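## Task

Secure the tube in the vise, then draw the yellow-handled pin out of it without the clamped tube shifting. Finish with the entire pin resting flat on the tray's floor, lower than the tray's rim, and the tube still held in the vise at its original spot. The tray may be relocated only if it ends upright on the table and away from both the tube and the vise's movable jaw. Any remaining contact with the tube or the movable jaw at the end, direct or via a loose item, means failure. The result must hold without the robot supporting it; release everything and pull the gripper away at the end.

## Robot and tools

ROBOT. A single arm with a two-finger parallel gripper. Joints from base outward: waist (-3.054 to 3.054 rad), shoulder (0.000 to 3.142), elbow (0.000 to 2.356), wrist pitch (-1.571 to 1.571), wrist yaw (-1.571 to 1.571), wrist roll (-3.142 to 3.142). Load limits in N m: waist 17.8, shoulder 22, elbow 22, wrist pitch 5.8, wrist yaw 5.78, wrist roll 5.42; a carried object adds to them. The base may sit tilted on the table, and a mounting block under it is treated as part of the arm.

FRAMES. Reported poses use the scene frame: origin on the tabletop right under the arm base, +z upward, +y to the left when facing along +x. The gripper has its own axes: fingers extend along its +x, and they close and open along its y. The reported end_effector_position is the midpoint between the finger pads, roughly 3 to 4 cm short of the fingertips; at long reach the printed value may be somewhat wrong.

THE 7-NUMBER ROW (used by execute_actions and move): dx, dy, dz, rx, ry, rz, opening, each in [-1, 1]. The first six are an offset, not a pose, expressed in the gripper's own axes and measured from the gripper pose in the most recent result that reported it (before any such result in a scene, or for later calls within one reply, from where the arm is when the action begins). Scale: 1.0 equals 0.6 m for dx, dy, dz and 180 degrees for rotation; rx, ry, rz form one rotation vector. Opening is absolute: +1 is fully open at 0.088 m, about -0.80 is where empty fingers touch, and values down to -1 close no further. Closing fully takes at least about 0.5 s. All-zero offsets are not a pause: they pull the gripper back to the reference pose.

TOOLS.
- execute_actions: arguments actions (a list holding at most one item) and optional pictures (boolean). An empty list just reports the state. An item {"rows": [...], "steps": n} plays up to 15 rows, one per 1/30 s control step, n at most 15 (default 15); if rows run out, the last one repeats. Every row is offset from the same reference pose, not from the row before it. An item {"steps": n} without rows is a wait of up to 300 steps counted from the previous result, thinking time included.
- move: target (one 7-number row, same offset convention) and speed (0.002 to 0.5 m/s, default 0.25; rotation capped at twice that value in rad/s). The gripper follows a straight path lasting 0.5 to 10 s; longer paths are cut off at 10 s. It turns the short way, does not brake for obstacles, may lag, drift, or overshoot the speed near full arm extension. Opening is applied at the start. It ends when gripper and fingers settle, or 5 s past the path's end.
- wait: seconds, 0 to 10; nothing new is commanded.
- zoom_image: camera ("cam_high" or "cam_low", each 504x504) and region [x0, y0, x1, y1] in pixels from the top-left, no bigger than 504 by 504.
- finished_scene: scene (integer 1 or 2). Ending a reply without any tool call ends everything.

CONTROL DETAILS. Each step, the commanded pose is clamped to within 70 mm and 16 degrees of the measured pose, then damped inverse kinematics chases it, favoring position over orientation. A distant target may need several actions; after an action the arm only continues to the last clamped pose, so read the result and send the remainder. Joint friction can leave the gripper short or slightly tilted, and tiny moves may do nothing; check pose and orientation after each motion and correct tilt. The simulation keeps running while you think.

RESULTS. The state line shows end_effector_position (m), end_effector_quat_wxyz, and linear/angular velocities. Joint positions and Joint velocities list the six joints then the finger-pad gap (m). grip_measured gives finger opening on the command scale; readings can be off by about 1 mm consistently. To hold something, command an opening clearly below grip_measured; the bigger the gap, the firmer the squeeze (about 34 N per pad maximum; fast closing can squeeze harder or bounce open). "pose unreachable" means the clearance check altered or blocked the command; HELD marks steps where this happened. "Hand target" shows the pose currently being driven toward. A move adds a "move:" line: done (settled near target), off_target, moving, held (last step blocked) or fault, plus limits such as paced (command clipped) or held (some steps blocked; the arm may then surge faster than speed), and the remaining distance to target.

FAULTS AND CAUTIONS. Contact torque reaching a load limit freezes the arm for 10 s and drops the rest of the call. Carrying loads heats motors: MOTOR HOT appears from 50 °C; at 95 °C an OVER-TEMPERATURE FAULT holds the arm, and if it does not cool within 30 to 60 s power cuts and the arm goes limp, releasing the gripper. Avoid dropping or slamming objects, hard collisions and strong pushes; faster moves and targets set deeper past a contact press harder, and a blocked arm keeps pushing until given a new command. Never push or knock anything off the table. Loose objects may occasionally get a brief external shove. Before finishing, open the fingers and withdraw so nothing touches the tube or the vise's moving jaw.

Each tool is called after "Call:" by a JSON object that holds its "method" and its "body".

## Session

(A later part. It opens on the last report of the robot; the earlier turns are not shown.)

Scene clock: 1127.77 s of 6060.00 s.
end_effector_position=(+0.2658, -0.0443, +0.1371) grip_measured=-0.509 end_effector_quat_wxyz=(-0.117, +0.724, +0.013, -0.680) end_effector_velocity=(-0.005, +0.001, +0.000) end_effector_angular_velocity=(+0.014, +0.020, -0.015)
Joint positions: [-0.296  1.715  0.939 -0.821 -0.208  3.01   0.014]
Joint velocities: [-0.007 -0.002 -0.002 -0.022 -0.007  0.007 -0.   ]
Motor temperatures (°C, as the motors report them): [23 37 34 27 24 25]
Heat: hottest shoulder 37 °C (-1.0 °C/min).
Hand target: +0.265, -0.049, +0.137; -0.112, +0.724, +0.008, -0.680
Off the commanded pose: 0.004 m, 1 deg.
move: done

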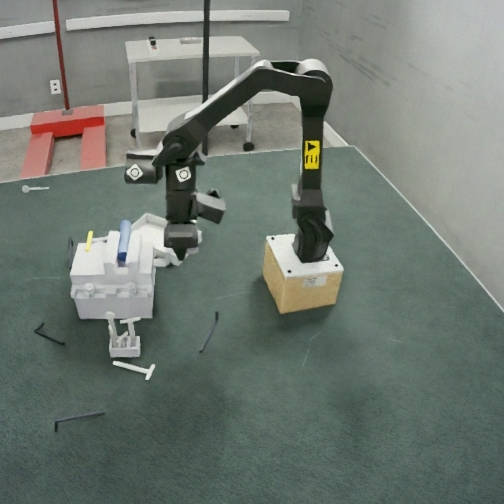

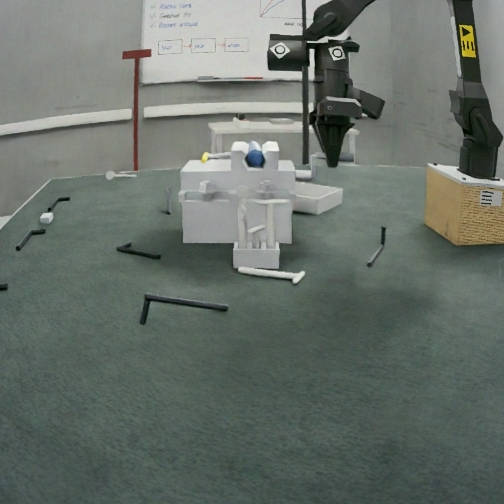

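Call:
{"method": "move", "body": {"target": [0,0.035,0,-0.03,0,0.04,-0.75], "speed": 0.06}}

Call:
{"method": "move", "body": {"target": [0.02,0.03,0,0,0,0,-0.75], "speed": 0.06}}

Call:
{"method": "move", "body": {"target": [0.033,0.015,0,0,0,0,-0.75], "speed": 0.06}}

Call:
{"method": "move", "body": {"target": [0.036,-0.002,0,0,0,0,-0.75], "speed": 0.06}}

Call:
{"method": "move", "body": {"target": [0.033,-0.018,0,0,0,0,-0.75], "speed": 0.06}}

Call:
{"method": "move", "body": {"target": [0.022,-0.03,0,0,0,0,-0.75], "speed": 0.06}}

Call:
{"method": "move", "body": {"target": [0.002,-0.033,0,0,0,0,-0.75], "speed": 0.06}}

Call:
{"method": "move", "body": {"target": [-0.016,-0.03,0,0,0,0,-0.75], "speed": 0.06}}

Call:
{"method": "move", "body": {"target": [-0.03,-0.016,0,0,0,0,-0.75], "speed": 0.06}}

Call:
{"method": "move", "body": {"target": [-0.035,0.003,0,0,0,0,-0.75], "speed": 0.06}}

Call:
{"method": "move", "body": {"target": [-0.03,0.02,0,0,0,0,-0.75], "speed": 0.06}}

Call:
{"method": "move", "body": {"target": [-0.015,0.033,0,0,0,0,-0.75], "speed": 0.06}}

Scene clock: 1145.50 s of 6060.00 s.
end_effector_position=(+0.2636, -0.0637, +0.1338) grip_measured=-0.496 end_effector_quat_wxyz=(-0.068, +0.727, -0.012, -0.683) end_effector_velocity=(-0.002, +0.001, +0.000) end_effector_angular_velocity=(+0.008, +0.003, +0.020)
Joint positions: [-0.311  1.714  0.931 -0.796 -0.106  2.961  0.015]
Joint velocities: [-0.002 -0.002 -0.002 -0.007 -0.007 -0.022 -0.   ]
Motor temperatures (°C, as the motors report them): [23 36 34 27 24 25]
Heat: hottest shoulder 36 °C (-1.0 °C/min).
Hand target: +0.263, -0.065, +0.133; -0.041, +0.728, -0.001, -0.685
Off the commanded pose: 0.001 m, 3 deg.
move: off_target

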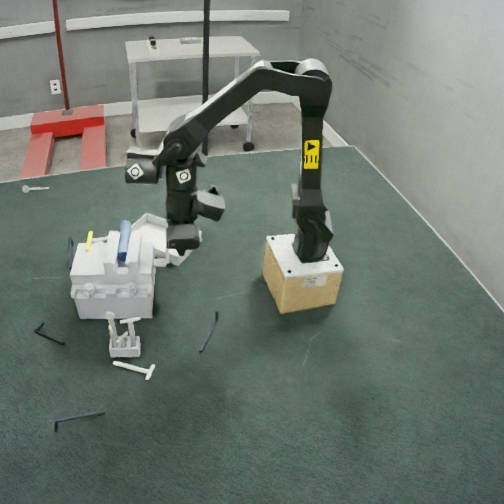

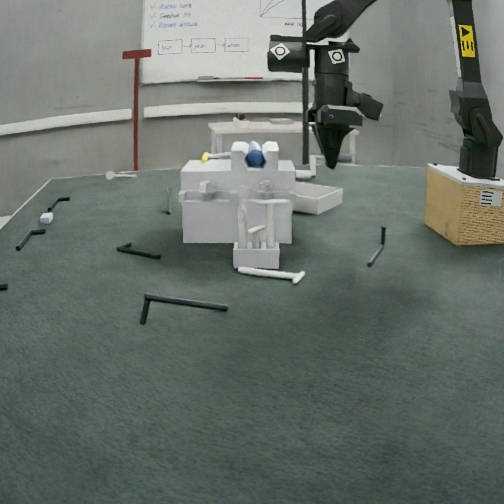

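Scene clock: 1146.23 s of 6060.00 s.
end_effector_position=(+0.2619, -0.0749, +0.1228) grip_measured=-0.496 end_effector_quat_wxyz=(-0.074, +0.728, -0.006, -0.682) end_effector_velocity=(-0.003, -0.001, -0.001) end_effector_angular_velocity=(-0.004, +0.012, +0.019)
Joint positions: [-0.36   1.748  0.918 -0.758 -0.121  2.912  0.015]
Joint velocities: [-0.002  0.002 -0.002 -0.007  0.007 -0.022 -0.   ]
Motor temperatures (°C, as the motors report them): [23 36 34 27 24 25]
Heat: hottest shoulder 36 °C (-1.0 °C/min).
Hand target: +0.262, -0.081, +0.120; -0.068, +0.728, -0.012, -0.682
Off the commanded pose: 0.006 m, 1 deg.
move: done

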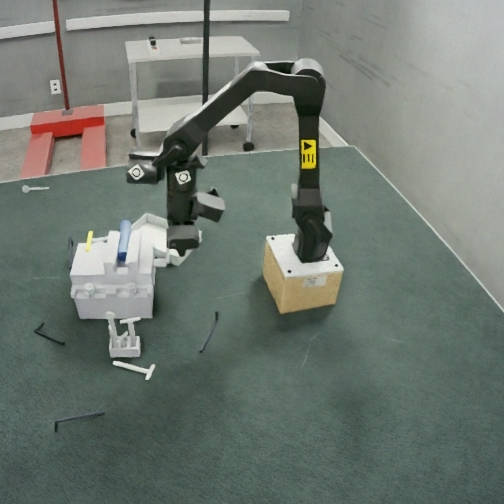

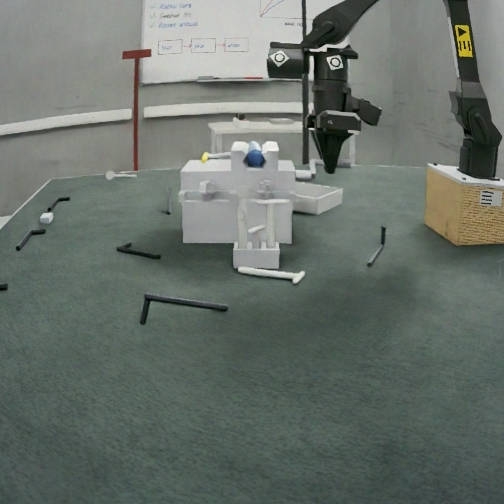

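Scene clock: 1147.00 s of 6060.00 s.
end_effector_position=(+0.2611, -0.0800, +0.1055) grip_measured=-0.497 end_effector_quat_wxyz=(-0.076, +0.727, -0.006, -0.682) end_effector_velocity=(-0.000, -0.002, -0.001) end_effector_angular_velocity=(-0.008, -0.000, +0.005)
Joint positions: [-0.379  1.792  0.888 -0.687 -0.123  2.895  0.015]
Joint velocities: [-0.002  0.002 -0.002  0.007  0.007 -0.007 -0.   ]
Motor temperatures (°C, as the motors report them): [23 36 34 27 24 25]
Heat: hottest shoulder 36 °C (-1.0 °C/min).
Hand target: +0.262, -0.082, +0.102; -0.074, +0.728, -0.007, -0.682
Off the commanded pose: 0.004 m, 0 deg.
move: done

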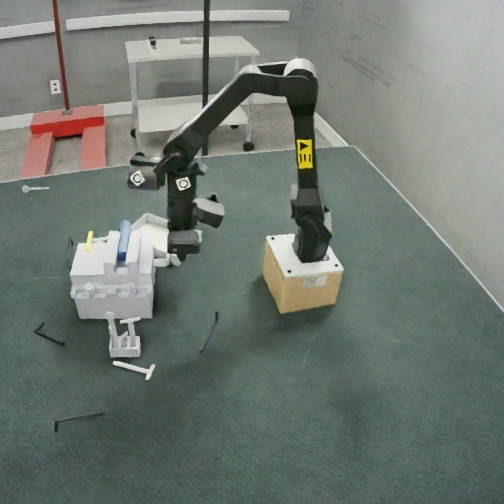

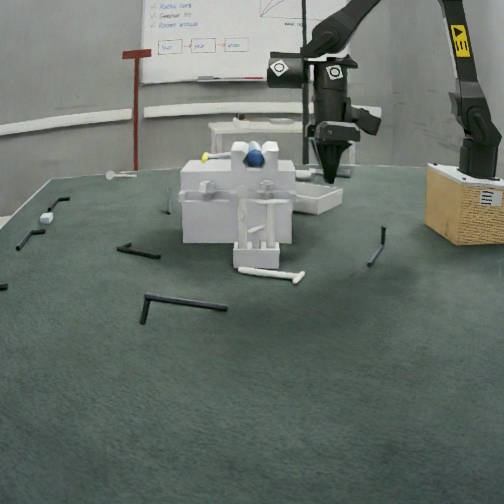

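Scene clock: 1147.77 s of 6060.00 s.
end_effector_position=(+0.2617, -0.0755, +0.0878) grip_measured=-0.498 end_effector_quat_wxyz=(-0.079, +0.728, -0.004, -0.681) end_effector_velocity=(+0.000, +0.004, -0.000) end_effector_angular_velocity=(+0.020, -0.009, -0.004)
Joint positions: [-0.366  1.834  0.852 -0.608 -0.131  2.91   0.015]
Joint velocities: [ 0.002 -0.002 -0.007  0.007 -0.022  0.007 -0.   ]
Motor temperatures (°C, as the motors report them): [23 36 34 27 24 25]
Heat: hottest shoulder 36 °C (-1.0 °C/min).
Hand target: +0.262, -0.077, +0.084; -0.076, +0.727, -0.006, -0.682
Off the commanded pose: 0.004 m, 0 deg.
move: done

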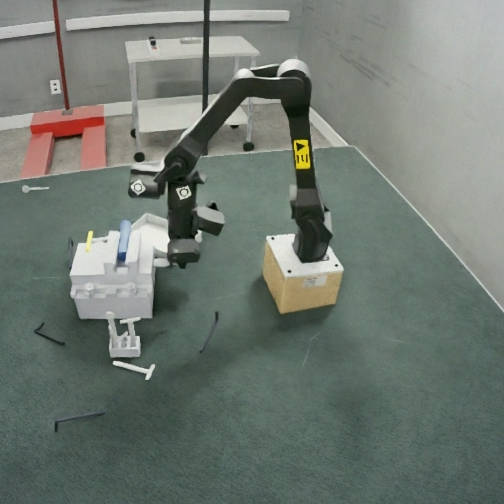

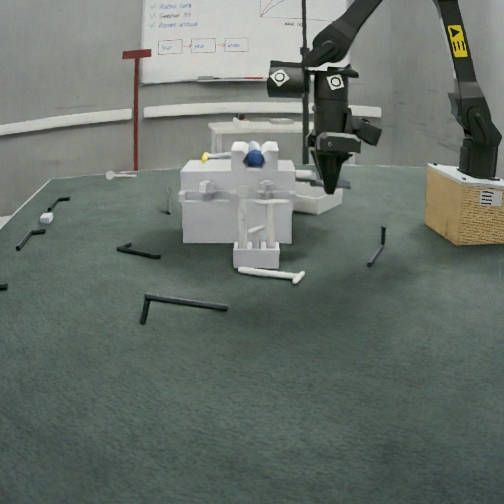

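Scene clock: 1148.53 s of 6060.00 s.
end_effector_position=(+0.2639, -0.0618, +0.0747) grip_measured=-0.499 end_effector_quat_wxyz=(-0.083, +0.728, -0.003, -0.681) end_effector_velocity=(+0.001, +0.004, +0.001) end_effector_angular_velocity=(+0.019, -0.013, -0.004)
Joint positions: [-0.319  1.863  0.82  -0.542 -0.139  2.961  0.015]
Joint velocities: [ 0.002 -0.007 -0.007  0.007 -0.022  0.007 -0.   ]
Motor temperatures (°C, as the motors report them): [23 36 33 27 24 25]
Heat: hottest shoulder 36 °C (-1.0 °C/min).
Hand target: +0.264, -0.063, +0.069; -0.080, +0.728, -0.004, -0.681
Off the commanded pose: 0.005 m, 0 deg.
move: done

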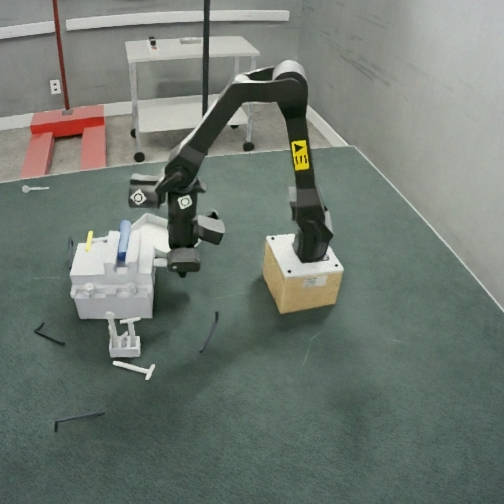

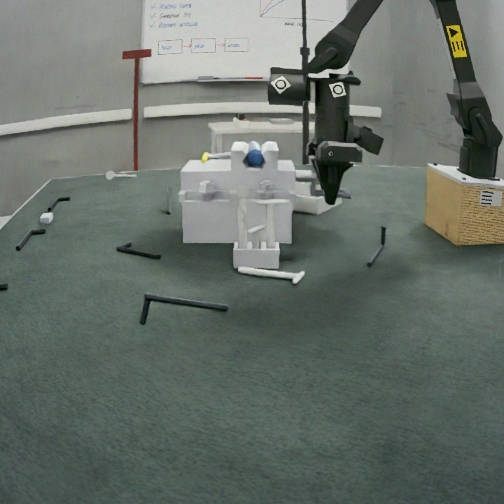

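Scene clock: 1149.27 s of 6060.00 s.
end_effector_position=(+0.2659, -0.0459, +0.0702) grip_measured=-0.503 end_effector_quat_wxyz=(-0.084, +0.728, -0.008, -0.681) end_effector_velocity=(+0.000, +0.003, +0.001) end_effector_angular_velocity=(+0.018, -0.015, +0.021)
Joint positions: [-0.257  1.865  0.8   -0.509 -0.134  3.032  0.014]
Joint velocities: [-0.002 -0.007 -0.007  0.007 -0.022 -0.022 -0.   ]
Motor temperatures (°C, as the motors report them): [23 36 33 27 24 25]
Heat: hottest shoulder 36 °C (-1.0 °C/min).
Hand target: +0.267, -0.043, +0.064; -0.083, +0.728, -0.003, -0.681
Off the commanded pose: 0.007 m, 1 deg.
move: done

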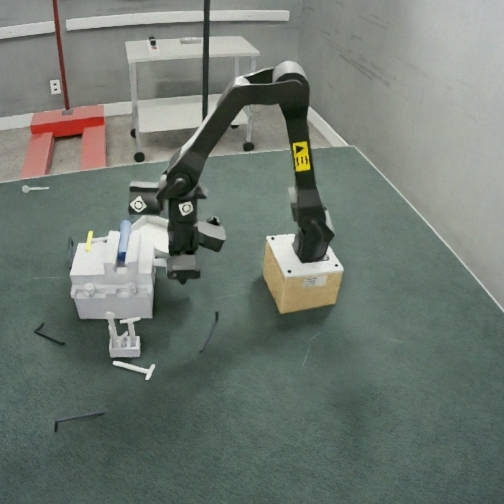

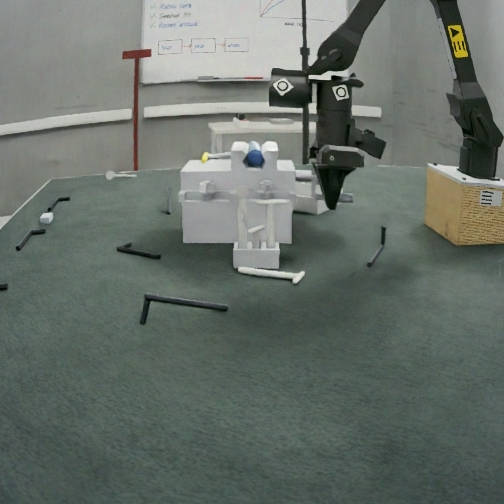

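Scene clock: 1149.97 s of 6060.00 s.
end_effector_position=(+0.2680, -0.0336, +0.0729) grip_measured=-0.508 end_effector_quat_wxyz=(-0.082, +0.727, -0.018, -0.682) end_effector_velocity=(+0.003, -0.000, +0.001) end_effector_angular_velocity=(+0.006, -0.013, -0.009)
Joint positions: [-0.2    1.852  0.8   -0.515 -0.115  3.1    0.014]
Joint velocities: [-0.002 -0.002  0.002  0.007 -0.007  0.007 -0.   ]
Motor temperatures (°C, as the motors report them): [23 36 33 27 24 25]
Heat: hottest shoulder 36 °C (-1.0 °C/min).
Hand target: +0.268, -0.026, +0.071; -0.084, +0.727, -0.008, -0.681
Off the commanded pose: 0.008 m, 1 deg.
move: done

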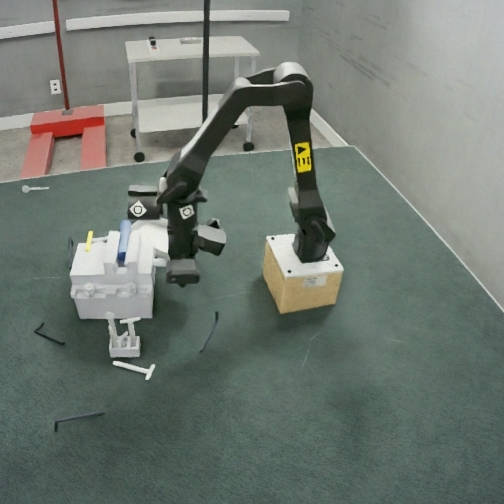

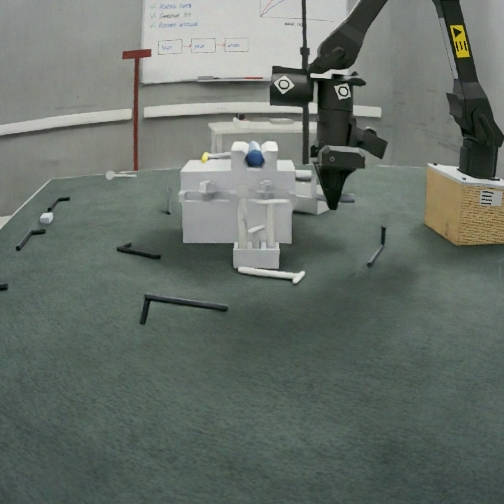

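Scene clock: 1150.70 s of 6060.00 s.
end_effector_position=(+0.2700, -0.0221, +0.0815) grip_measured=-0.509 end_effector_quat_wxyz=(-0.086, +0.727, -0.016, -0.681) end_effector_velocity=(-0.000, +0.001, +0.001) end_effector_angular_velocity=(+0.007, +0.001, +0.005)
Joint positions: [-0.162  1.825  0.812 -0.548 -0.125  3.141  0.014]
Joint velocities: [-0.002 -0.002  0.002 -0.007 -0.007 -0.007 -0.   ]
Motor temperatures (°C, as the motors report them): [23 36 33 27 24 25]
Heat: hottest shoulder 36 °C (-1.0 °C/min).
Hand target: +0.270, -0.017, +0.084; -0.078, +0.727, -0.007, -0.682
Off the commanded pose: 0.006 m, 1 deg.
joint sent to its limit — the command would take joint 6 (wrist roll) past its upper limit, so that joint was sent only as far as its limit.
move: done

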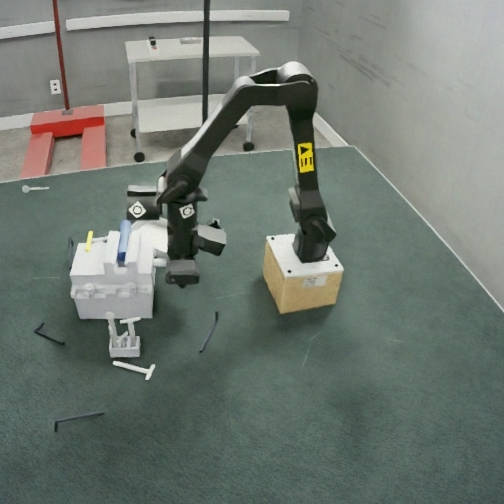

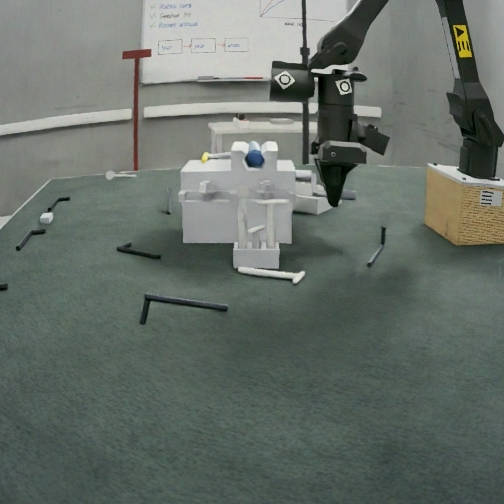

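Scene clock: 1151.47 s of 6060.00 s.
end_effector_position=(+0.2713, -0.0142, +0.0979) grip_measured=-0.505 end_effector_quat_wxyz=(-0.093, +0.727, -0.001, -0.681) end_effector_velocity=(-0.003, +0.002, +0.002) end_effector_angular_velocity=(+0.008, +0.010, +0.010)
Joint positions: [-0.152  1.783  0.842 -0.621 -0.156  3.142  0.014]
Joint velocities: [ 0.002 -0.007  0.002 -0.022 -0.007 -0.007 -0.   ]
Motor temperatures (°C, as the motors report them): [23 36 33 27 24 25]
Heat: hottest shoulder 36 °C (-1.0 °C/min).
Hand target: +0.270, -0.014, +0.100; -0.082, +0.727, -0.002, -0.682
Off the commanded pose: 0.003 m, 2 deg.
joint sent to its limit — the command would take joint 6 (wrist roll) past its upper limit, so that joint was sent only as far as its limit.
move: done

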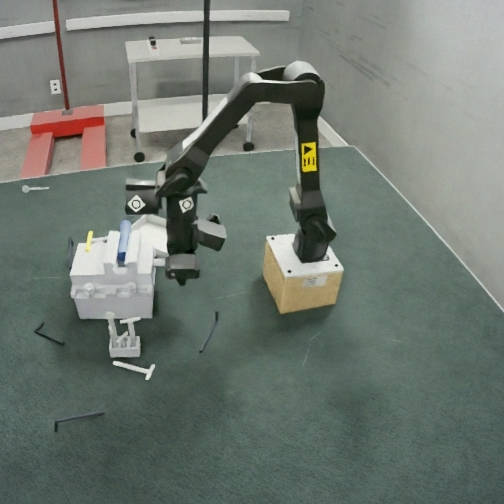

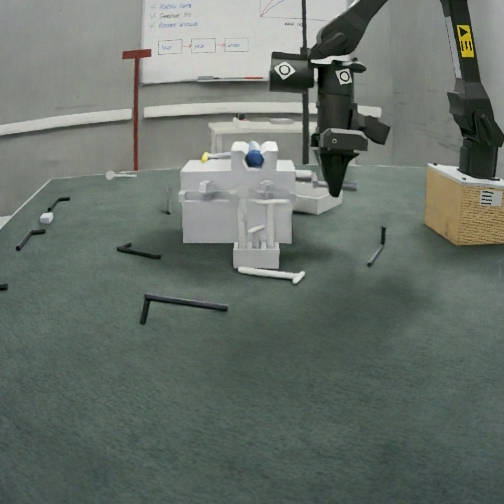

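Scene clock: 1152.23 s of 6060.00 s.
end_effector_position=(+0.2707, -0.0160, +0.1163) grip_measured=-0.505 end_effector_quat_wxyz=(-0.096, +0.726, +0.002, -0.680) end_effector_velocity=(-0.003, +0.001, +0.002) end_effector_angular_velocity=(+0.009, +0.010, +0.005)
Joint positions: [-0.164  1.739  0.877 -0.704 -0.164  3.13   0.014]
Joint velocities: [-0.002 -0.007  0.002 -0.022 -0.007 -0.007 -0.   ]
Motor temperatures (°C, as the motors report them): [23 36 33 27 24 25]
Heat: hottest shoulder 36 °C (-1.0 °C/min).
Hand target: +0.270, -0.018, +0.119; -0.093, +0.727, -0.001, -0.681
Off the commanded pose: 0.004 m, 0 deg.
move: done

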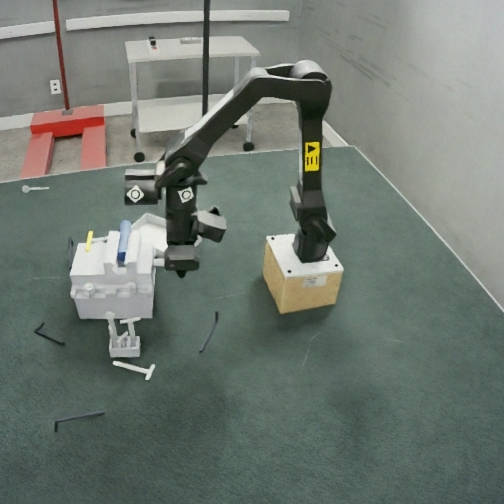

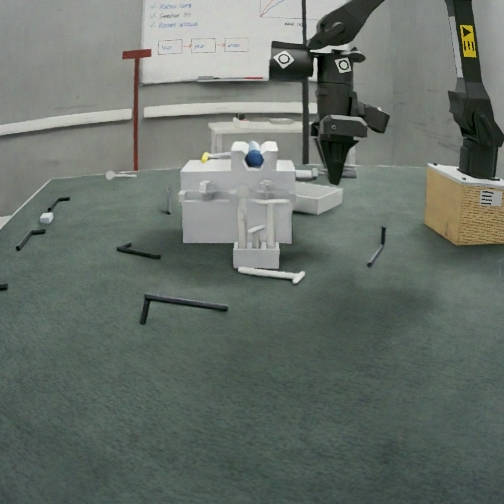

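Scene clock: 1153.00 s of 6060.00 s.
end_effector_position=(+0.2689, -0.0270, +0.1305) grip_measured=-0.506 end_effector_quat_wxyz=(-0.100, +0.726, +0.005, -0.680) end_effector_velocity=(-0.001, -0.001, +0.001) end_effector_angular_velocity=(+0.006, -0.002, +0.015)
Joint positions: [-0.212  1.712  0.91  -0.772 -0.175  3.083  0.014]
Joint velocities: [-0.007 -0.002  0.002 -0.007 -0.007 -0.022 -0.   ]
Motor temperatures (°C, as the motors report them): [23 36 33 27 24 25]
Heat: hottest shoulder 36 °C (-1.0 °C/min).
Hand target: +0.268, -0.030, +0.132; -0.096, +0.727, +0.001, -0.680
Off the commanded pose: 0.004 m, 1 deg.
move: done

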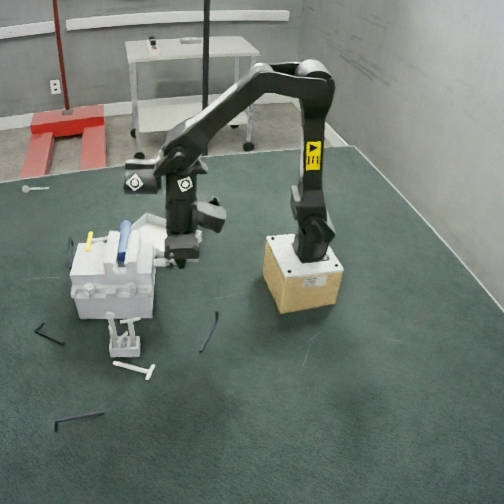

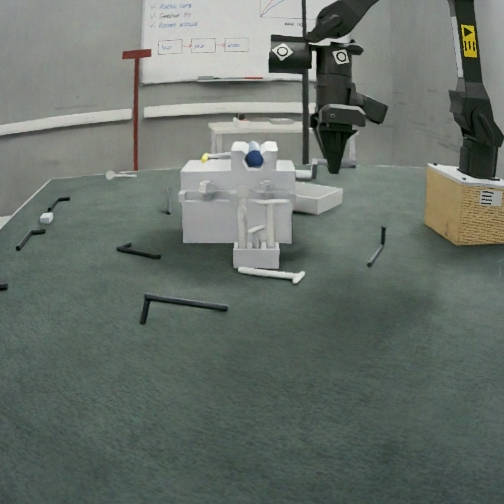

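Scene clock: 1153.80 s of 6060.00 s.
end_effector_position=(+0.2659, -0.0431, +0.1366) grip_measured=-0.506 end_effector_quat_wxyz=(-0.107, +0.726, +0.010, -0.679) end_effector_velocity=(-0.002, -0.000, +0.001) end_effector_angular_velocity=(+0.007, -0.001, +0.000)
Joint positions: [-0.282  1.709  0.932 -0.812 -0.19   3.013  0.014]
Joint velocities: [-0.007 -0.007 -0.002 -0.007 -0.007 -0.007 -0.   ]
Motor temperatures (°C, as the motors report them): [23 36 33 27 24 25]
Heat: hottest shoulder 36 °C (-1.0 °C/min).
Hand target: +0.266, -0.048, +0.137; -0.100, +0.726, +0.005, -0.680
Off the commanded pose: 0.005 m, 1 deg.
move: done

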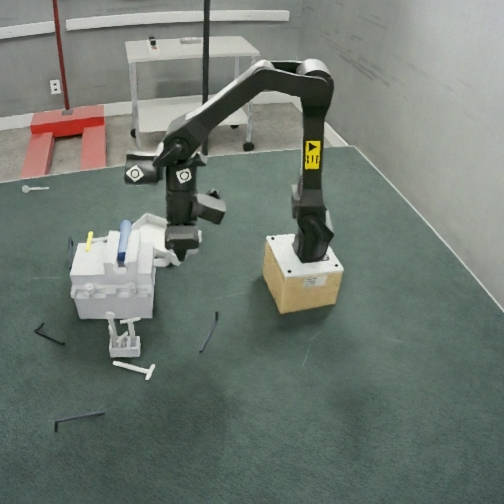

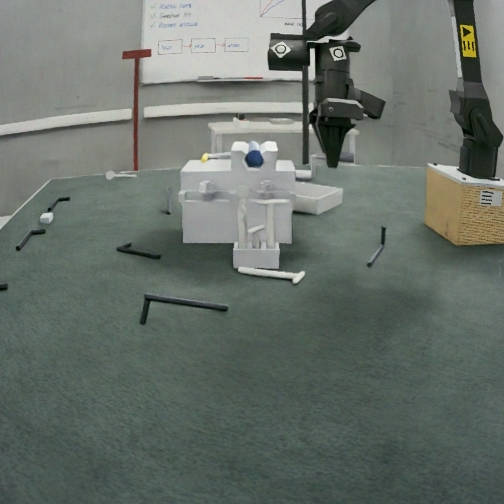

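Half turns now.

Call:
{"method": "move", "body": {"target": [0,0.035,0,-0.015,0,0.03,-0.75], "speed": 0.06}}

Call:
{"method": "move", "body": {"target": [0.02,0.03,0,0,0,0,-0.75], "speed": 0.06}}

Call:
{"method": "move", "body": {"target": [0.033,0.015,0,0,0,0,-0.75], "speed": 0.06}}

Call:
{"method": "move", "body": {"target": [0.036,-0.002,0,0,0,0,-0.75], "speed": 0.06}}

Call:
{"method": "move", "body": {"target": [0.033,-0.018,0,0,0,0,-0.75], "speed": 0.06}}

Call:
{"method": "move", "body": {"target": [0.022,-0.03,0,0,0,0,-0.75], "speed": 0.06}}

Call:
{"method": "move", "body": {"target": [0.002,-0.033,0,0,0,0,-0.75], "speed": 0.06}}

Call:
{"method": "move", "body": {"target": [-0.016,-0.03,0,0,0,0,-0.75], "speed": 0.06}}

Scene clock: 1162.17 s of 6060.00 s.
end_effector_position=(+0.2638, -0.0617, +0.1347) grip_measured=-0.508 end_effector_quat_wxyz=(-0.081, +0.727, -0.018, -0.681) end_effector_velocity=(-0.001, +0.004, +0.000) end_effector_angular_velocity=(+0.024, +0.001, -0.004)
Joint positions: [-0.308  1.71   0.931 -0.798 -0.115  2.991  0.014]
Joint velocities: [ 0.002 -0.002 -0.002 -0.007 -0.022  0.007 -0.   ]
Motor temperatures (°C, as the motors report them): [23 36 33 27 24 25]
Heat: hottest shoulder 36 °C (-1.0 °C/min).
Hand target: +0.263, -0.064, +0.133; -0.058, +0.728, -0.008, -0.683
Off the commanded pose: 0.003 m, 3 deg.
move: off_target

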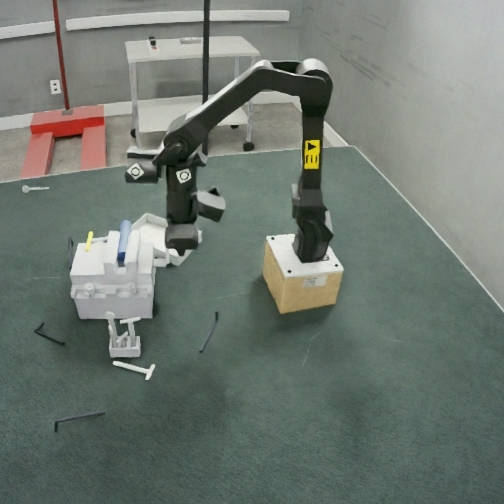

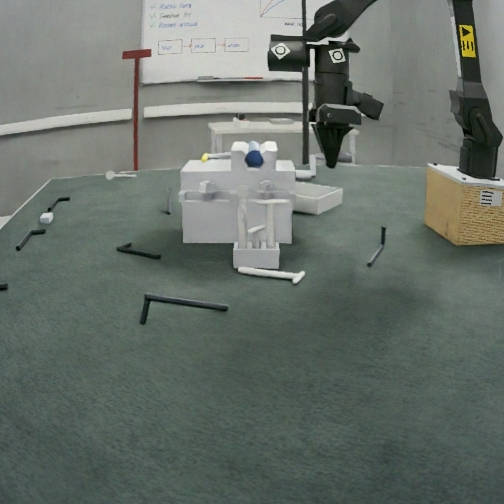

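Scene clock: 1162.93 s of 6060.00 s.
end_effector_position=(+0.2618, -0.0740, +0.1237) grip_measured=-0.508 end_effector_quat_wxyz=(-0.085, +0.727, -0.015, -0.681) end_effector_velocity=(-0.003, -0.000, -0.001) end_effector_angular_velocity=(+0.011, +0.008, +0.000)
Joint positions: [-0.359  1.743  0.917 -0.759 -0.125  2.941  0.014]
Joint velocities: [-0.007  0.002 -0.002 -0.007 -0.007 -0.007 -0.   ]
Motor temperatures (°C, as the motors report them): [23 36 33 27 24 25]
Heat: hottest shoulder 36 °C (-1.0 °C/min).
Hand target: +0.262, -0.079, +0.121; -0.081, +0.727, -0.018, -0.681
Off the commanded pose: 0.005 m, 1 deg.
move: done

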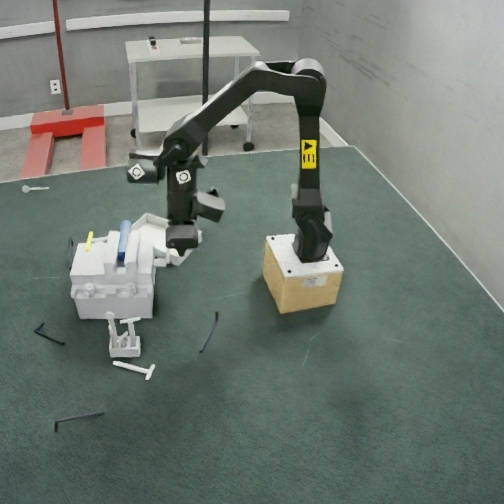

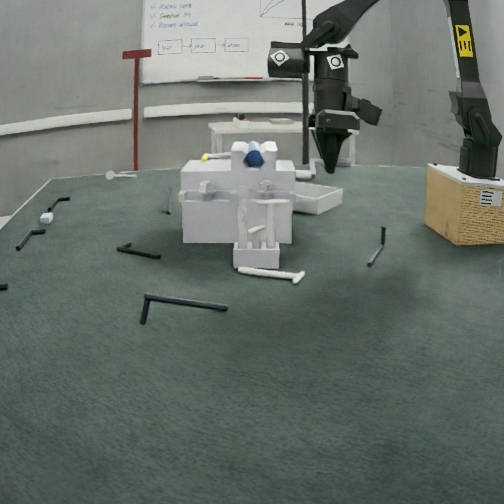

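Scene clock: 1163.70 s of 6060.00 s.
end_effector_position=(+0.2610, -0.0799, +0.1066) grip_measured=-0.509 end_effector_quat_wxyz=(-0.086, +0.727, -0.016, -0.681) end_effector_velocity=(-0.005, +0.001, -0.003) end_effector_angular_velocity=(+0.014, +0.017, +0.000)
Joint positions: [-0.379  1.786  0.886 -0.688 -0.125  2.922  0.014]
Joint velocities: [-0.007  0.007 -0.007 -0.007 -0.007 -0.007 -0.   ]
Motor temperatures (°C, as the motors report them): [23 36 33 27 24 25]
Heat: hottest shoulder 36 °C (-1.0 °C/min).
Hand target: +0.262, -0.081, +0.103; -0.085, +0.728, -0.015, -0.681
Off the commanded pose: 0.004 m, 0 deg.
move: done

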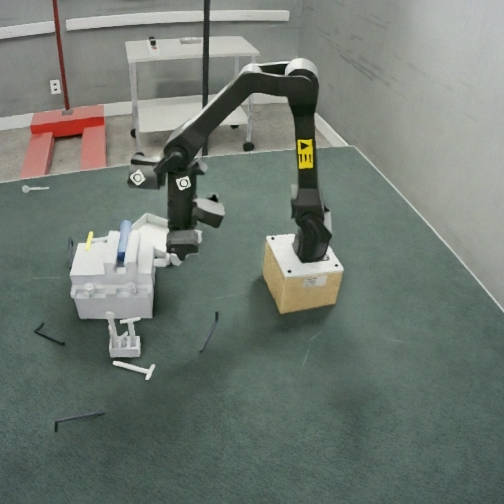

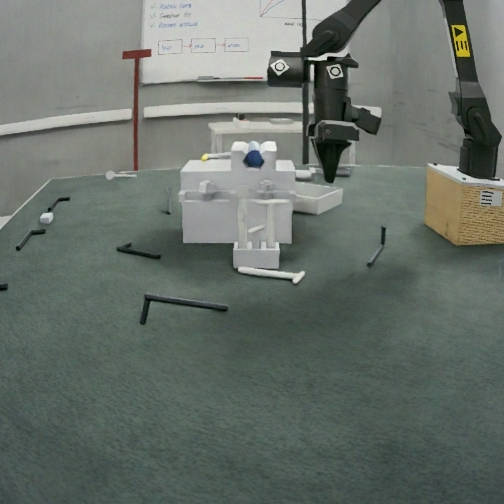

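Scene clock: 1164.47 s of 6060.00 s.
end_effector_position=(+0.2616, -0.0761, +0.0890) grip_measured=-0.510 end_effector_quat_wxyz=(-0.089, +0.728, -0.015, -0.680) end_effector_velocity=(-0.004, +0.003, -0.002) end_effector_angular_velocity=(+0.012, +0.013, +0.010)
Joint positions: [-0.368  1.829  0.851 -0.608 -0.13   2.937  0.014]
Joint velocities: [ 0.002  0.002 -0.007 -0.007 -0.007 -0.007 -0.   ]
Motor temperatures (°C, as the motors report them): [23 36 33 27 24 25]
Heat: hottest shoulder 36 °C (-1.0 °C/min).
Hand target: +0.262, -0.077, +0.085; -0.086, +0.727, -0.015, -0.681
Off the commanded pose: 0.004 m, 0 deg.
move: done

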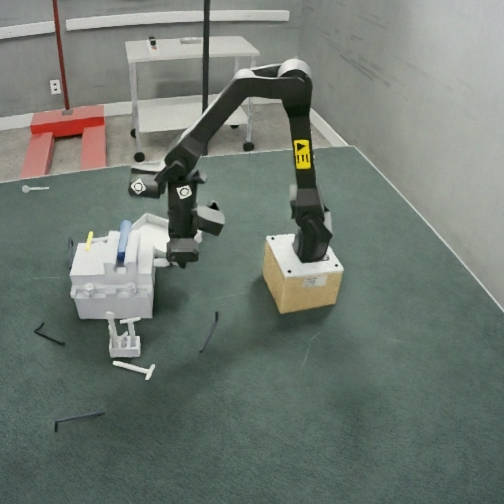

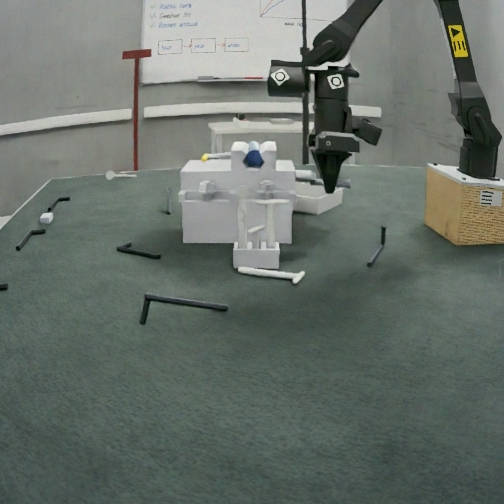

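Scene clock: 1165.23 s of 6060.00 s.
end_effector_position=(+0.2637, -0.0630, +0.0752) grip_measured=-0.512 end_effector_quat_wxyz=(-0.092, +0.728, -0.014, -0.679) end_effector_velocity=(-0.004, +0.005, +0.000) end_effector_angular_velocity=(+0.027, +0.014, +0.010)
Joint positions: [-0.322  1.859  0.819 -0.54  -0.136  2.986  0.014]
Joint velocities: [ 0.002 -0.002 -0.002 -0.022 -0.022 -0.007 -0.   ]
Motor temperatures (°C, as the motors report them): [23 36 33 27 24 25]
Heat: hottest shoulder 36 °C (-1.0 °C/min).
Hand target: +0.264, -0.064, +0.070; -0.089, +0.728, -0.015, -0.680
Off the commanded pose: 0.005 m, 0 deg.
move: done

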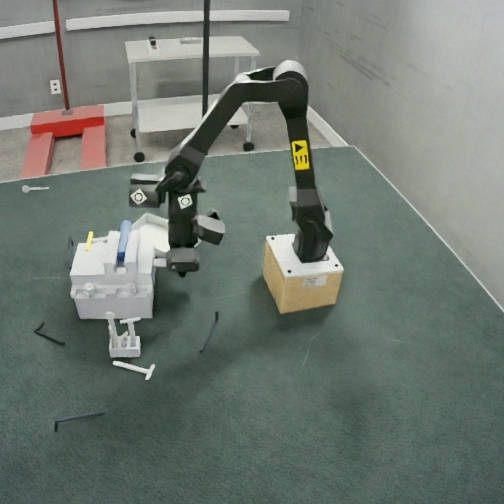

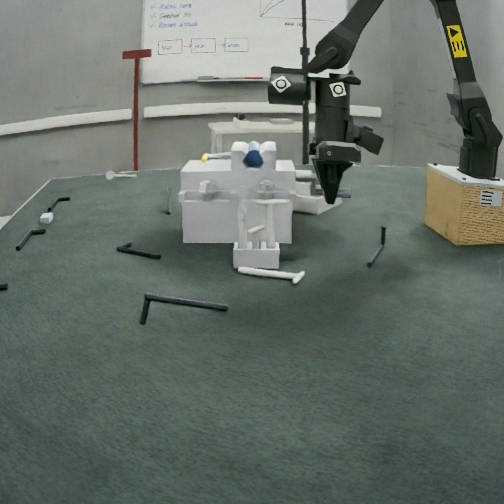

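Scene clock: 1165.97 s of 6060.00 s.
end_effector_position=(+0.2659, -0.0468, +0.0702) grip_measured=-0.514 end_effector_quat_wxyz=(-0.092, +0.727, -0.018, -0.680) end_effector_velocity=(+0.002, -0.005, +0.000) end_effector_angular_velocity=(-0.026, -0.015, -0.010)
Joint positions: [-0.258  1.864  0.799 -0.507 -0.13   3.057  0.014]
Joint velocities: [-0.002 -0.007 -0.007  0.022  0.022  0.007  0.   ]
Motor temperatures (°C, as the motors report them): [23 36 33 27 24 25]
Heat: hottest shoulder 36 °C (-1.0 °C/min).
Hand target: +0.267, -0.044, +0.064; -0.092, +0.727, -0.014, -0.680
Off the commanded pose: 0.007 m, 0 deg.
move: done

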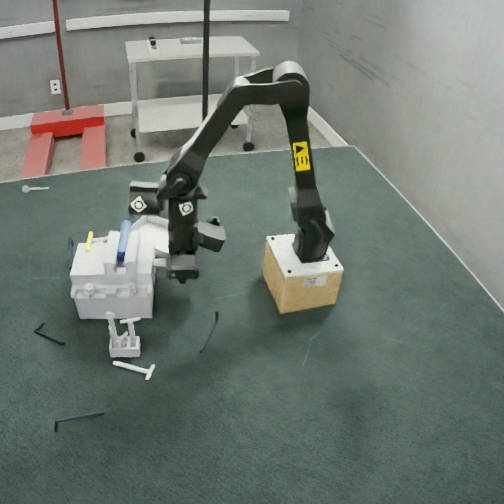

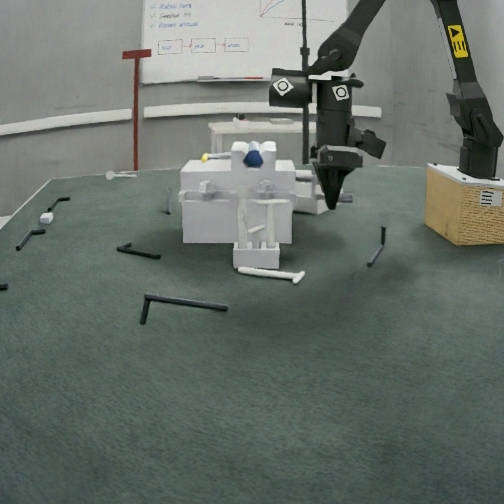

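Scene clock: 1166.67 s of 6060.00 s.
end_effector_position=(+0.2679, -0.0337, +0.0726) grip_measured=-0.515 end_effector_quat_wxyz=(-0.086, +0.726, -0.025, -0.682) end_effector_velocity=(-0.002, +0.002, +0.000) end_effector_angular_velocity=(+0.008, +0.005, +0.010)
Joint positions: [-0.199  1.852  0.799 -0.513 -0.112  3.118  0.014]
Joint velocities: [ 0.002 -0.002 -0.002 -0.007 -0.007 -0.007 -0.   ]
Motor temperatures (°C, as the motors report them): [23 36 33 27 24 25]
Heat: hottest shoulder 36 °C (-1.0 °C/min).
Hand target: +0.269, -0.027, +0.071; -0.092, +0.727, -0.018, -0.680
Off the commanded pose: 0.007 m, 1 deg.
move: done

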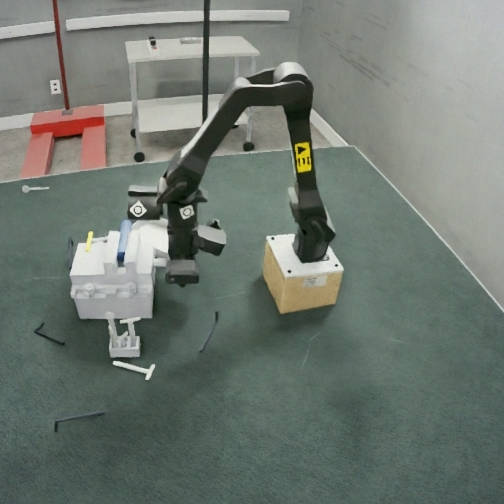

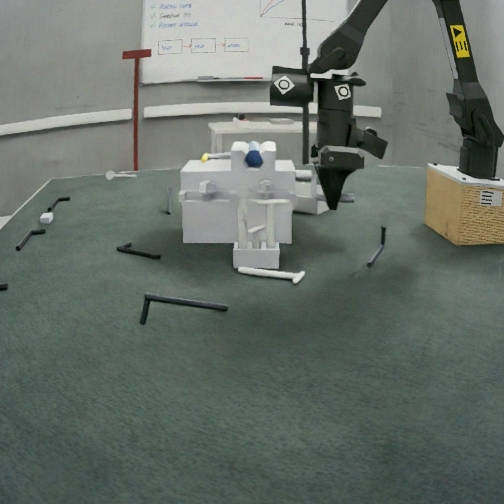

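Scene clock: 1167.40 s of 6060.00 s.
end_effector_position=(+0.2699, -0.0228, +0.0808) grip_measured=-0.513 end_effector_quat_wxyz=(-0.090, +0.726, -0.016, -0.682) end_effector_velocity=(+0.003, +0.000, +0.005) end_effector_angular_velocity=(+0.006, -0.013, -0.009)
Joint positions: [-0.167  1.829  0.814 -0.549 -0.129  3.142  0.014]
Joint velocities: [-0.002 -0.012  0.007 -0.007 -0.007  0.007 -0.   ]
Motor temperatures (°C, as the motors report them): [23 36 33 27 24 25]
Heat: hottest shoulder 36 °C (-1.0 °C/min).
Hand target: +0.270, -0.017, +0.084; -0.081, +0.726, -0.006, -0.682
Off the commanded pose: 0.007 m, 1 deg.
joint sent to its limit — the command would take joint 6 (wrist roll) past its upper limit, so that joint was sent only as far as its limit.
move: done

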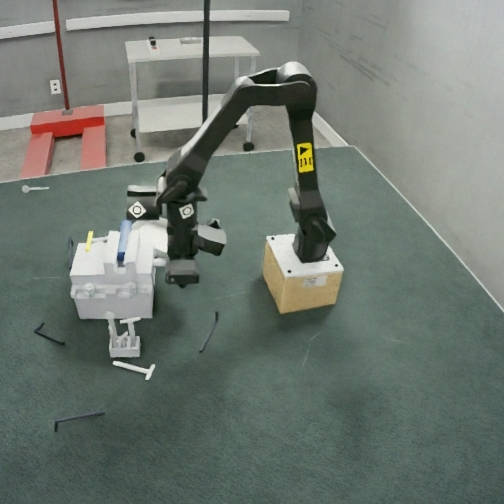

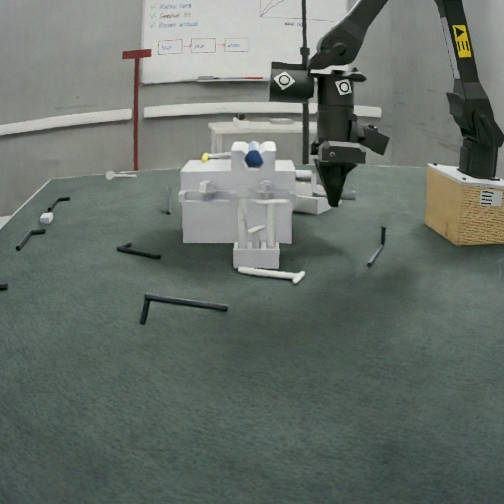

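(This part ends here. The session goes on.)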